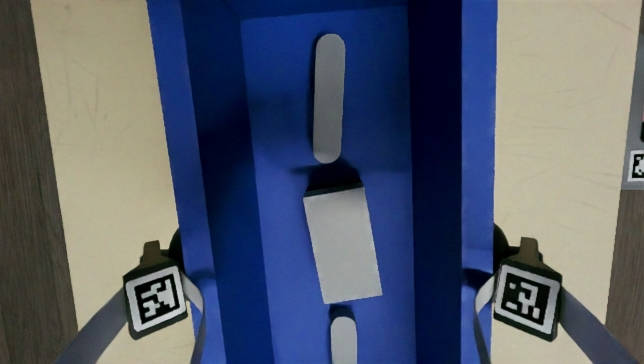

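Request:
execute_actions(actions=[{"r2":{"joints":{"lift_m":0.83}},"r1":{"joints":{"arm_m":0.298,"gripper_m":0.07}}}], cameras=[])

Request:
execute_actions(actions=[{"r2":{"base":{"translate_m":1.0},"joints":{"lift_m":0.97,"arm_m":0.04,"head_pan_rad":-0.3,"head_tilt_rad":-0.3}}}], cameras=["r2_wrist_camera","r2_head_camera","r1_wrist_camera"])

Scene clock: 280.17 s.
r1.base_odometry: x=-0.455 y=-1.403 heading=-1.885 (m, m, rad; r1's odometry frame)
r1.turned_by_wheels: +0.000 (rad since the last result)
r1.turned_by_imu: -0.001 (rad since the last result)
r1.base_tilt: forward=-0.2 right=-0.3 (deg)
r1.lidar_m: 1.72 1.79 2.43 1.00 3.51 3.20 3.05 1.41 1.03 0.99 1.02 1.37
r1.head_depth_mm: 793 648 - 3316 - 1271 1331 / 796 652 713 3357 - 1263 1336 / 802 656 698 740 1031 1273 1339 / 808 855 919 786 1122 1289 1330 / 814 877 958 1051 1164 1305 1336 / 820 887 964 1064 1171 1318 1329 / 828 893 975 1072 1182 1316 1337
r1.base_status: not commanded
r1.joint_positions: lift_m=+0.890 arm_m=+0.298 wrist_yaw_rad=+0.001 wrist_pitch_rad=-0.002 wrist_roll_rad=-0.007 gripper_m=+0.070 head_pan_rad=-1.563 head_tilt_rad=-0.444
r1.joint_status: all done
r1.motor_effort: left_wheel=+3(3) right_wheel=-3(3) lift_m=+37(37) arm_m=+2(3) wrist_yaw_rad=+0(0) wrist_pitch_rad=+7(7) wrist_roll_rad=+0(0) gripper_m=+0(80) head_pan_rad=-4(5) head_tilt_rad=-2(3) (%)
r1.hand_pose: x=-0.0213 y=-0.6989 z=+1.0038 quat_wxyz=(+0.710, +0.001, -0.704, -0.001) (m; r1's base frame)
r1.wrist_depth_mm: 406 411 187 185 186 643 547 / 423 423 193 188 191 - 581 / 434 434 199 195 199 - 563 / 454 448 203 201 205 - 581 / 471 457 212 208 811 797 557 / 483 480 219 214 - 616 561 / 504 502 230 224 231 469 473
r2.base_odometry: x=-1.489 y=-1.298 heading=+0.089 (m, m, rad; r2's odometry frame)
r2.turned_by_wheels: +0.000 (rad since the last result)
r2.turned_by_imu: +0.000 (rad since the last result)
r2.base_tilt: forward=-1.7 right=+2.5 (deg)
r2.lidar_m: 2.62 2.71 2.40 2.30 2.40 1.76 1.69 0.58 0.72 0.30 0.29 0.73
r2.head_depth_mm: 2112 2360 - - 718 678 651 / 2150 2422 2533 - 727 688 661 / 2190 2458 2366 1915 728 693 826 / 2240 2509 2348 1886 721 697 828 / 2253 2585 2341 1881 826 710 851 / 2307 2628 2321 1876 824 708 896 / 2357 2699 2323 1862 822 707 915
r2.base_status: not commanded
r2.joint_positions: lift_m=+0.829 arm_m=+0.346 wrist_yaw_rad=-0.001 wrist_pitch_rad=-1.549 wrist_roll_rad=+1.567 gripper_m=+0.090 head_pan_rad=-1.407 head_tilt_rad=-0.790
r2.joint_status: all done
r2.on_its_own: gripper_m is held at +0.089, not at your +0.060, by its stall guard, which is not easing now
r2.motor_effort: left_wheel=+4(3) right_wheel=-3(3) lift_m=+50(52) arm_m=+2(1) wrist_yaw_rad=+0(0) wrist_pitch_rad=-2(2) wrist_roll_rad=+2(2) gripper_m=-23(24) head_pan_rad=+3(2) head_tilt_rad=-4(4) (%)
r2.hand_pose: x=-0.0215 y=-0.4720 z=+0.7113 quat_wxyz=(+0.001, +0.001, -0.715, -0.700) (m; r2's base frame)
r2.wrist_depth_mm: 854 244 169 188 173 232 515 / 886 251 165 193 180 237 238 / 910 256 160 199 187 244 244 / 934 263 155 203 195 249 557 / 972 272 150 177 202 254 895 / 978 965 148 214 182 128 909 / 985 286 160 221 219 270 927
pictures: none
No camera images: the call's "cameras" was empty. Leave "cameras" out to get every camera's image.

Scene clock: 291.10 s.
r1.base_odometry: x=-0.455 y=-1.403 heading=-1.885 (m, m, rad; r1's odometry frame)
r1.turned_by_wheels: +0.000 (rad since the last result)
r1.turned_by_imu: -0.001 (rad since the last result)
r1.base_tilt: forward=-0.3 right=-0.3 (deg)
r1.lidar_m: 1.72 1.79 2.44 1.00 3.50 3.19 3.06 1.41 1.02 0.99 1.02 1.37
r1.head_depth_mm: 793 646 - 2924 - 1267 1334 / 797 653 713 3299 - 1260 1329 / 803 657 699 743 1036 1274 1329 / 808 857 913 782 1127 1294 1338 / 815 880 956 1054 1163 1307 1328 / 820 885 966 1061 1178 1314 1335 / 826 895 976 1072 1184 1318 1332
r1.base_status: not commanded
r1.joint_positions: lift_m=+0.890 arm_m=+0.298 wrist_yaw_rad=+0.001 wrist_pitch_rad=-0.002 wrist_roll_rad=-0.007 gripper_m=+0.070 head_pan_rad=-1.563 head_tilt_rad=-0.444
r1.joint_status: not commanded
r1.motor_effort: left_wheel=+3(3) right_wheel=-4(4) lift_m=+37(37) arm_m=+2(2) wrist_yaw_rad=-1(0) wrist_pitch_rad=+8(8) wrist_roll_rad=+0(1) gripper_m=-1(0) head_pan_rad=-5(5) head_tilt_rad=-2(2) (%)
r1.hand_pose: x=-0.0213 y=-0.6989 z=+1.0038 quat_wxyz=(+0.710, +0.001, -0.704, -0.001) (m; r1's base frame)
r1.wrist_depth_mm: 410 411 186 185 185 650 552 / 425 428 192 189 191 - 574 / 443 431 199 194 198 - 575 / 455 452 205 200 206 - 572 / 464 461 212 208 810 787 568 / 490 491 219 217 - 621 555 / 510 501 231 222 230 479 473
r2.base_odometry: x=-0.493 y=-1.209 heading=+0.089 (m, m, rad; r2's odometry frame)
r2.turned_by_wheels: +0.000 (rad since the last result)
r2.turned_by_imu: +0.002 (rad since the last result)
r2.base_tilt: forward=-1.7 right=+2.5 (deg)
r2.lidar_m: 1.61 1.67 2.29 2.31 2.40 2.80 1.53 0.42 0.44 2.42 2.27 1.67
r2.head_depth_mm: 1585 1669 1394 1848 1474 2069 1666 / 1547 1629 1485 1573 1933 2000 1662 / 1501 1579 1791 1804 1870 1957 1650 / 1471 1540 2020 2036 1807 1888 1649 / 1438 1498 1927 1880 1745 1846 1630 / 1394 1464 1513 1596 1694 1786 1639 / 1359 1413 1487 1570 1644 1735 1607
r2.base_status: done
r2.joint_positions: lift_m=+0.969 arm_m=+0.040 wrist_yaw_rad=+0.000 wrist_pitch_rad=-1.547 wrist_roll_rad=+1.567 gripper_m=+0.090 head_pan_rad=-0.307 head_tilt_rad=-0.310
r2.joint_status: all done
r2.on_its_own: gripper_m is held at +0.089, not at your +0.060, by its stall guard, which is not easing now
r2.motor_effort: left_wheel=+2(9) right_wheel=-4(4) lift_m=+50(54) arm_m=-2(3) wrist_yaw_rad=-1(0) wrist_pitch_rad=-3(3) wrist_roll_rad=+2(2) gripper_m=-24(25) head_pan_rad=+2(34) head_tilt_rad=+4(27) (%)
r2.hand_pose: x=-0.0215 y=-0.1669 z=+0.8512 quat_wxyz=(+0.002, +0.001, -0.715, -0.699) (m; r2's base frame)
r2.wrist_depth_mm: 994 651 168 188 174 944 935 / - - 165 193 180 952 965 / - - 160 198 187 119 974 / - - 155 202 195 - - / - - 151 177 203 - - / - - 148 215 182 128 - / - - 161 222 218 - -
pictures: r1_wrist_camera, r2_head_camera (sideways: a quarter turn clockwise sets it upright), r2_wrist_camera
camera_calibration (this result's frames):
r1_wrist_camera: T_world_to_cam=[[-0.998228, 0.0244048, 0.0542738, -0.0696182], [-0.0483555, 0.198919, -0.978822, 1.15025], [-0.0346841, -0.979712, -0.197387, -0.319594], [0, 0, 0, 1]] pos_world=[-0.0249588, -0.540218, 1.06658]
r2_head_camera: T_world_to_cam=[[-0.275496, 0.0290504, -0.960863, 1.27571], [0.272675, 0.960851, -0.0491306, 0.0688774], [0.921819, -0.275539, -0.272632, 0.304001], [0, 0, 0, 1]] pos_world=[0.0524387, -0.0194769, 1.31205]
r2_wrist_camera: T_world_to_cam=[[0.0161992, 0.998219, -0.0574209, 0.221935], [0.986222, -0.00649606, 0.165297, -0.085793], [0.164629, -0.0593074, -0.984571, 1.00004], [0, 0, 0, 1]] pos_world=[-0.08362, -0.162787, 1.01153]
Images, in order (width x height): r1_wrist_camera 644x364, r2_head_camera 896x504, r2_wrist_camera 644x364.

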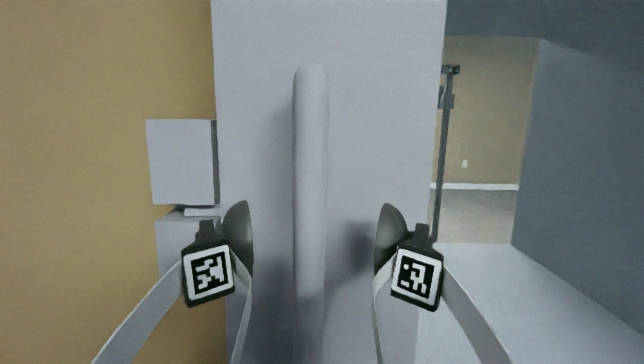

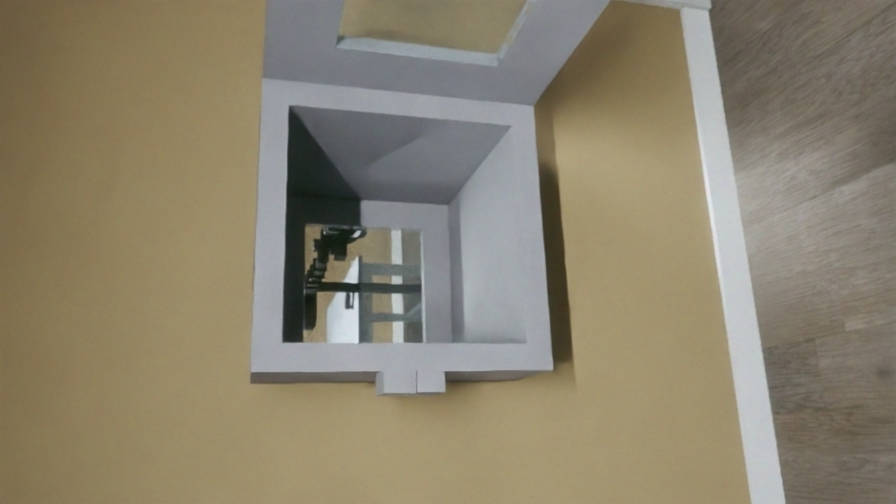

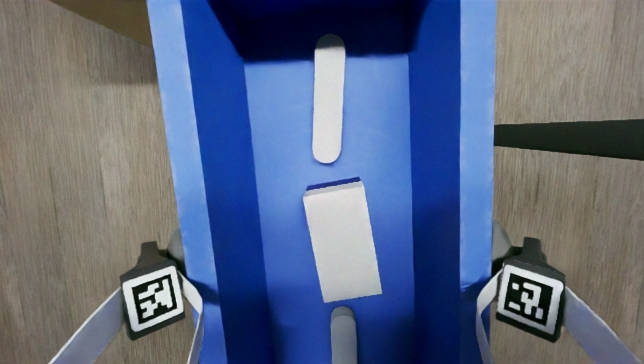

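Request:
execute_actions(actions=[{"r2":{"base":{"translate_m":1.0},"joints":{"arm_m":0.01}}}], cameras=[])

Request:
execute_actions(actions=[{"r2":{"base":{"translate_m":0.07}}}], cameras=[])

Request:
execute_actions(actions=[{"r2":{"base":{"rotate_rad":1.562},"joints":{"head_pan_rad":-1.8,"head_tilt_rad":-0.8}}}], cameras=[])

Request:
execute_actions(actions=[{"r2":{"base":{"translate_m":-0.44}}}], cameras=["r2_wrist_camera","r2_head_camera","r2_nav_camera"])

Scene clock: 316.60 s.
r1.base_odometry: x=-0.455 y=-1.403 heading=-1.885 (m, m, rad; r1's odometry frame)
r1.turned_by_wheels: +0.000 (rad since the last result)
r1.turned_by_imu: -0.001 (rad since the last result)
r1.base_tilt: forward=-0.3 right=-0.3 (deg)
r1.lidar_m: 1.73 1.79 2.44 1.00 3.49 3.19 3.06 1.41 1.02 0.99 1.02 1.37
r1.head_depth_mm: 790 646 - 3373 - 1263 1329 / 796 651 712 3366 - 1264 1329 / 800 657 696 744 1033 1274 1325 / 808 852 917 783 1122 1289 1330 / 816 878 954 1051 1159 1302 1333 / 822 888 966 1063 1175 1327 1327 / 825 891 978 1075 1185 1320 1335
r1.base_status: not commanded
r1.joint_positions: lift_m=+0.890 arm_m=+0.298 wrist_yaw_rad=+0.001 wrist_pitch_rad=-0.002 wrist_roll_rad=-0.007 gripper_m=+0.070 head_pan_rad=-1.563 head_tilt_rad=-0.444
r1.joint_status: not commanded
r1.motor_effort: left_wheel=+3(3) right_wheel=-3(4) lift_m=+37(37) arm_m=+2(2) wrist_yaw_rad=+0(0) wrist_pitch_rad=+7(7) wrist_roll_rad=+0(0) gripper_m=-1(0) head_pan_rad=-5(5) head_tilt_rad=-2(3) (%)
r1.hand_pose: x=-0.0213 y=-0.6989 z=+1.0038 quat_wxyz=(+0.710, +0.001, -0.704, -0.001) (m; r1's base frame)
r1.wrist_depth_mm: 413 409 186 186 184 637 542 / 423 425 192 188 192 - 578 / 437 429 198 194 197 - 567 / 449 451 203 200 203 - 576 / 468 464 212 207 810 789 568 / 488 481 220 216 - 604 555 / 500 496 230 224 229 468 474
r2.base_odometry: x=+0.503 y=-1.120 heading=+0.089 (m, m, rad; r2's odometry frame)
r2.turned_by_wheels: +0.000 (rad since the last result)
r2.turned_by_imu: +0.003 (rad since the last result)
r2.base_tilt: forward=-1.6 right=+2.5 (deg)
r2.lidar_m: 0.61 0.64 0.87 2.31 2.40 3.31 1.34 1.36 2.51 2.37 0.87 0.63
r2.head_depth_mm: 570 601 399 1117 1146 918 710 / 554 583 387 407 434 814 685 / 540 568 405 409 426 436 467 / 526 553 548 562 572 439 431 / 513 538 564 593 625 664 706 / 500 523 549 577 607 642 679 / 488 510 534 561 590 623 659
r2.base_status: done
r2.joint_positions: lift_m=+0.969 arm_m=+0.010 wrist_yaw_rad=+0.000 wrist_pitch_rad=-1.547 wrist_roll_rad=+1.567 gripper_m=+0.090 head_pan_rad=-0.307 head_tilt_rad=-0.310
r2.joint_status: all done
r2.on_its_own: gripper_m is held at +0.089, not at your +0.060, by its stall guard, which is not easing now
r2.motor_effort: left_wheel=+2(11) right_wheel=-3(4) lift_m=+50(51) arm_m=-2(5) wrist_yaw_rad=-1(1) wrist_pitch_rad=-3(3) wrist_roll_rad=+2(2) gripper_m=-24(24) head_pan_rad=+3(2) head_tilt_rad=+5(4) (%)
r2.hand_pose: x=-0.0215 y=-0.1369 z=+0.8512 quat_wxyz=(+0.002, +0.001, -0.715, -0.699) (m; r2's base frame)
r2.wrist_depth_mm: - 987 168 189 173 943 947 / - - 165 193 180 948 971 / - - 160 199 187 119 968 / - - 155 203 195 998 - / - - 150 177 202 - - / - - 147 214 182 128 - / - - 160 221 218 - -
pictures: none
No camera images: the call's "cameras" was empty. Leave "cameras" out to get every camera's image.

Scene clock: 318.27 s.
r1.base_odometry: x=-0.455 y=-1.403 heading=-1.885 (m, m, rad; r1's odometry frame)
r1.turned_by_wheels: +0.000 (rad since the last result)
r1.turned_by_imu: +0.000 (rad since the last result)
r1.base_tilt: forward=-0.3 right=-0.3 (deg)
r1.lidar_m: 1.73 1.79 2.44 1.00 3.49 3.19 3.07 1.40 1.03 0.99 1.02 1.36
r1.head_depth_mm: 792 647 - 3341 - 1276 1331 / 797 653 712 3373 - 1261 1332 / 802 658 698 742 1030 1272 1334 / 810 857 916 783 1124 1291 1335 / 814 880 961 1054 1162 1303 1331 / 821 887 962 1068 1176 1320 1322 / 825 894 976 1069 1185 1319 1334
r1.base_status: not commanded
r1.joint_positions: lift_m=+0.890 arm_m=+0.298 wrist_yaw_rad=+0.001 wrist_pitch_rad=-0.002 wrist_roll_rad=-0.007 gripper_m=+0.070 head_pan_rad=-1.563 head_tilt_rad=-0.444
r1.joint_status: not commanded
r1.motor_effort: left_wheel=+3(3) right_wheel=-3(4) lift_m=+37(37) arm_m=+2(2) wrist_yaw_rad=+0(0) wrist_pitch_rad=+8(7) wrist_roll_rad=+0(0) gripper_m=+0(1) head_pan_rad=-5(5) head_tilt_rad=-2(3) (%)
r1.hand_pose: x=-0.0213 y=-0.6989 z=+1.0038 quat_wxyz=(+0.710, +0.001, -0.704, -0.001) (m; r1's base frame)
r1.wrist_depth_mm: 405 410 186 184 185 637 545 / 423 425 191 188 191 - 568 / 439 424 199 195 199 - 572 / 460 457 205 201 205 - 567 / 470 462 211 208 805 788 566 / 484 486 219 214 - 614 556 / 508 498 231 224 228 472 473
r2.base_odometry: x=+0.573 y=-1.114 heading=+0.089 (m, m, rad; r2's odometry frame)
r2.turned_by_wheels: +0.000 (rad since the last result)
r2.turned_by_imu: +0.000 (rad since the last result)
r2.base_tilt: forward=-1.7 right=+2.4 (deg)
r2.lidar_m: 0.54 0.56 0.77 2.15 2.40 3.30 1.41 1.43 2.51 2.02 0.77 0.56
r2.head_depth_mm: 500 525 319 335 360 845 691 / 486 510 320 333 348 367 391 / 472 497 405 410 418 389 344 / 460 483 504 526 551 580 429 / 449 470 494 520 549 580 616 / 438 459 480 505 531 563 596 / 428 447 468 491 517 544 576
r2.base_status: done
r2.joint_positions: lift_m=+0.969 arm_m=+0.010 wrist_yaw_rad=+0.000 wrist_pitch_rad=-1.547 wrist_roll_rad=+1.567 gripper_m=+0.090 head_pan_rad=-0.307 head_tilt_rad=-0.310
r2.joint_status: not commanded
r2.on_its_own: gripper_m is held at +0.089, not at your +0.060, by its stall guard, which is not easing now
r2.motor_effort: left_wheel=+2(10) right_wheel=-3(4) lift_m=+50(49) arm_m=-2(2) wrist_yaw_rad=-1(0) wrist_pitch_rad=-3(2) wrist_roll_rad=+2(2) gripper_m=-24(25) head_pan_rad=+2(3) head_tilt_rad=+4(5) (%)
r2.hand_pose: x=-0.0215 y=-0.1369 z=+0.8512 quat_wxyz=(+0.002, +0.001, -0.715, -0.699) (m; r2's base frame)
r2.wrist_depth_mm: - 980 168 189 173 944 924 / - - 165 194 179 976 974 / - - 160 198 188 120 984 / - - 155 204 195 - 1000 / - - 150 178 201 - - / - - 148 214 182 127 - / - - 160 223 217 979 985
pictures: none
No camera images: the call's "cameras" was empty. Leave "cameras" out to get every camera's image.

Scene clock: 321.67 s.
r1.base_odometry: x=-0.455 y=-1.403 heading=-1.885 (m, m, rad; r1's odometry frame)
r1.turned_by_wheels: +0.000 (rad since the last result)
r1.turned_by_imu: +0.000 (rad since the last result)
r1.base_tilt: forward=-0.2 right=-0.3 (deg)
r1.lidar_m: 1.72 1.79 2.44 1.00 3.49 3.20 3.07 1.41 1.02 0.99 1.02 1.36
r1.head_depth_mm: 792 648 - 3399 - 1271 1324 / 797 653 712 3362 - 1258 1332 / 804 658 698 742 1032 1282 1333 / 811 855 917 783 1122 1286 1330 / 814 881 958 1053 1162 1303 1327 / 821 889 967 1058 1174 1321 1330 / 827 895 974 1070 1179 1316 1332
r1.base_status: not commanded
r1.joint_positions: lift_m=+0.890 arm_m=+0.298 wrist_yaw_rad=+0.001 wrist_pitch_rad=-0.002 wrist_roll_rad=-0.007 gripper_m=+0.070 head_pan_rad=-1.563 head_tilt_rad=-0.444
r1.joint_status: not commanded
r1.motor_effort: left_wheel=+4(3) right_wheel=-3(3) lift_m=+37(37) arm_m=+2(2) wrist_yaw_rad=+0(0) wrist_pitch_rad=+7(8) wrist_roll_rad=+0(0) gripper_m=-1(0) head_pan_rad=-5(5) head_tilt_rad=-2(2) (%)
r1.hand_pose: x=-0.0213 y=-0.6989 z=+1.0038 quat_wxyz=(+0.710, +0.001, -0.704, -0.001) (m; r1's base frame)
r1.wrist_depth_mm: 412 410 185 185 185 642 546 / 425 425 192 188 191 - 567 / 436 430 198 195 198 - 559 / 450 455 205 201 205 - 565 / 467 467 212 209 813 782 563 / 478 483 221 217 - 620 554 / 501 501 229 223 228 480 476
r2.base_odometry: x=+0.573 y=-1.114 heading=+1.651 (m, m, rad; r2's odometry frame)
r2.turned_by_wheels: +1.562 (rad since the last result)
r2.turned_by_imu: +1.574 (rad since the last result)
r2.base_tilt: forward=-1.7 right=+2.5 (deg)
r2.lidar_m: 2.11 2.40 3.27 1.41 1.43 2.52 2.05 0.77 0.56 0.54 0.56 0.77
r2.head_depth_mm: 316 332 365 - - - 362 / 397 417 416 - - - - / 468 520 579 - - - 431 / 460 519 596 662 - - - / 452 511 585 651 - - - / 446 501 573 664 803 993 776 / 438 492 561 652 779 967 1129
r2.base_status: done
r2.joint_positions: lift_m=+0.969 arm_m=+0.010 wrist_yaw_rad=+0.000 wrist_pitch_rad=-1.547 wrist_roll_rad=+1.567 gripper_m=+0.090 head_pan_rad=-1.793 head_tilt_rad=-0.790
r2.joint_status: all done
r2.on_its_own: gripper_m is held at +0.089, not at your +0.060, by its stall guard, which is not easing now
r2.motor_effort: left_wheel=-3(8) right_wheel=+2(5) lift_m=+51(50) arm_m=-2(2) wrist_yaw_rad=-1(1) wrist_pitch_rad=-3(3) wrist_roll_rad=+2(2) gripper_m=-24(25) head_pan_rad=-3(36) head_tilt_rad=-4(28) (%)
r2.hand_pose: x=-0.0215 y=-0.1369 z=+0.8512 quat_wxyz=(+0.002, +0.001, -0.715, -0.699) (m; r2's base frame)
r2.wrist_depth_mm: 272 303 168 189 173 939 936 / 493 637 165 194 180 963 961 / 497 652 160 198 187 119 996 / 492 656 155 202 195 988 - / 488 650 150 178 202 - - / 491 585 148 215 182 128 - / 479 743 160 222 218 - -
pictures: none
No camera images: the call's "cameras" was empty. Leave "cameras" out to get every camera's image.

Scene clock: 327.03 s.
r1.base_odometry: x=-0.455 y=-1.403 heading=-1.885 (m, m, rad; r1's odometry frame)
r1.turned_by_wheels: +0.000 (rad since the last result)
r1.turned_by_imu: +0.000 (rad since the last result)
r1.base_tilt: forward=-0.3 right=-0.3 (deg)
r1.lidar_m: 1.73 1.79 2.44 1.00 3.49 3.19 3.07 1.41 1.03 0.99 1.02 1.37
r1.head_depth_mm: 792 648 - 1479 - 1265 1325 / 797 653 714 1488 - 1266 1328 / 802 657 697 741 1032 1273 1326 / 808 858 916 785 1124 1289 1326 / 814 877 956 1050 1168 1304 1328 / 822 887 966 1060 1177 1322 1328 / 828 895 976 1070 1192 1314 1332
r1.base_status: not commanded
r1.joint_positions: lift_m=+0.890 arm_m=+0.298 wrist_yaw_rad=+0.001 wrist_pitch_rad=-0.002 wrist_roll_rad=-0.007 gripper_m=+0.070 head_pan_rad=-1.563 head_tilt_rad=-0.444
r1.joint_status: not commanded
r1.motor_effort: left_wheel=+3(3) right_wheel=-3(3) lift_m=+37(37) arm_m=+2(2) wrist_yaw_rad=+0(0) wrist_pitch_rad=+8(7) wrist_roll_rad=+0(0) gripper_m=-2(0) head_pan_rad=-5(5) head_tilt_rad=-2(2) (%)
r1.hand_pose: x=-0.0213 y=-0.6989 z=+1.0038 quat_wxyz=(+0.710, +0.001, -0.704, -0.001) (m; r1's base frame)
r1.wrist_depth_mm: 414 412 186 186 185 640 542 / 427 424 193 188 191 - 567 / 432 429 199 194 198 - 571 / 454 451 205 201 204 - 573 / 468 467 212 208 831 795 571 / 482 484 219 216 - 610 547 / 507 505 229 221 231 473 476
r2.base_odometry: x=+0.608 y=-1.553 heading=+1.651 (m, m, rad; r2's odometry frame)
r2.turned_by_wheels: +0.000 (rad since the last result)
r2.turned_by_imu: -0.001 (rad since the last result)
r2.base_tilt: forward=-1.7 right=+2.6 (deg)
r2.lidar_m: 2.09 2.85 3.88 1.38 2.85 2.07 2.01 0.77 0.56 0.54 0.56 0.77
r2.head_depth_mm: 541 563 583 - - - 362 / 678 714 745 - - - - / 784 872 957 - - - 431 / 2351 2826 947 836 - - - / 2310 2962 939 832 - - - / 2365 2962 924 783 653 591 777 / - 3068 916 776 651 585 1129
r2.base_status: done
r2.joint_positions: lift_m=+0.969 arm_m=+0.010 wrist_yaw_rad=+0.000 wrist_pitch_rad=-1.547 wrist_roll_rad=+1.567 gripper_m=+0.090 head_pan_rad=-1.793 head_tilt_rad=-0.790
r2.joint_status: not commanded
r2.on_its_own: gripper_m is held at +0.089, not at your +0.060, by its stall guard, which is not easing now
r2.motor_effort: left_wheel=-2(10) right_wheel=+2(2) lift_m=+50(50) arm_m=-2(3) wrist_yaw_rad=-1(1) wrist_pitch_rad=-3(3) wrist_roll_rad=+2(2) gripper_m=-24(24) head_pan_rad=-3(3) head_tilt_rad=-4(4) (%)
r2.hand_pose: x=-0.0215 y=-0.1369 z=+0.8512 quat_wxyz=(+0.002, +0.001, -0.715, -0.699) (m; r2's base frame)
r2.wrist_depth_mm: 251 287 168 187 174 934 950 / 257 302 165 192 179 969 954 / 261 664 160 198 187 119 973 / 270 318 155 203 195 997 - / 276 319 150 177 202 - - / 282 285 148 216 182 128 - / 290 740 160 221 220 - -
pictures: r2_head_camera (sideways: a quarter turn clockwise sets it upright), r2_nav_camera (sideways: a quarter turn counterclockwise sets it upright), r2_wrist_camera
camera_calibration (this result's frames):
r2_head_camera: T_world_to_cam=[[0.0966292, 0.680097, -0.726726, 0.968083], [0.984763, -0.17139, -0.0294536, 0.0388912], [-0.144585, -0.712807, -0.686296, 0.848745], [0, 0, 0, 1]] pos_world=[-0.00912839, -0.0467339, 1.28717]
r2_nav_camera: T_world_to_cam=[[-0.182296, -0.685812, 0.704578, -0.871297], [-0.974221, 0.22284, -0.0351568, 0.100263], [-0.132897, -0.692823, -0.708755, 0.879922], [0, 0, 0, 1]] pos_world=[0.0557829, -0.0102581, 1.24107]
r2_wrist_camera: T_world_to_cam=[[0.0161981, 0.998219, -0.0574206, 0.191987], [0.986222, -0.00649504, 0.165297, -0.085598], [0.16463, -0.059307, -0.984571, 1.00182], [0, 0, 0, 1]] pos_world=[-0.08362, -0.132787, 1.01153]
Images, in order (width x height): r2_head_camera 896x504, r2_nav_camera 672x504, r2_wrist_camera 644x364.

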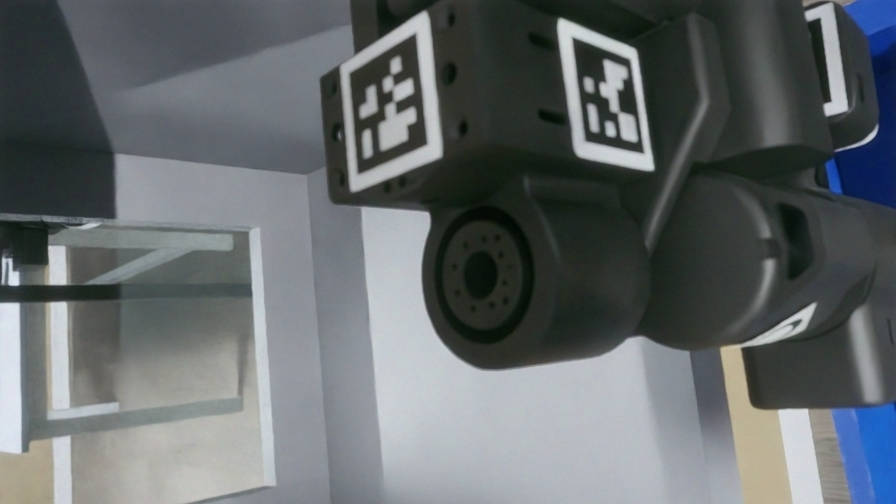

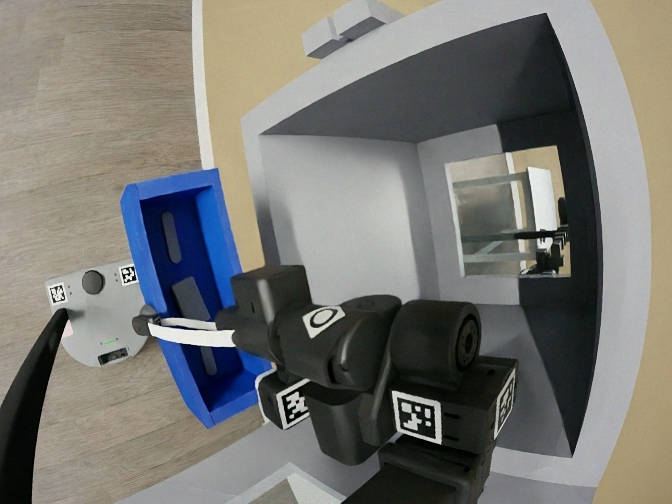

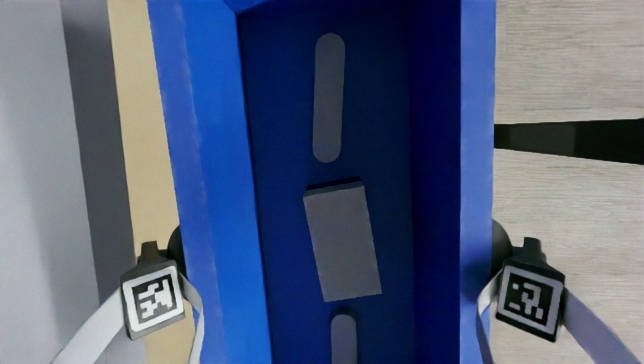

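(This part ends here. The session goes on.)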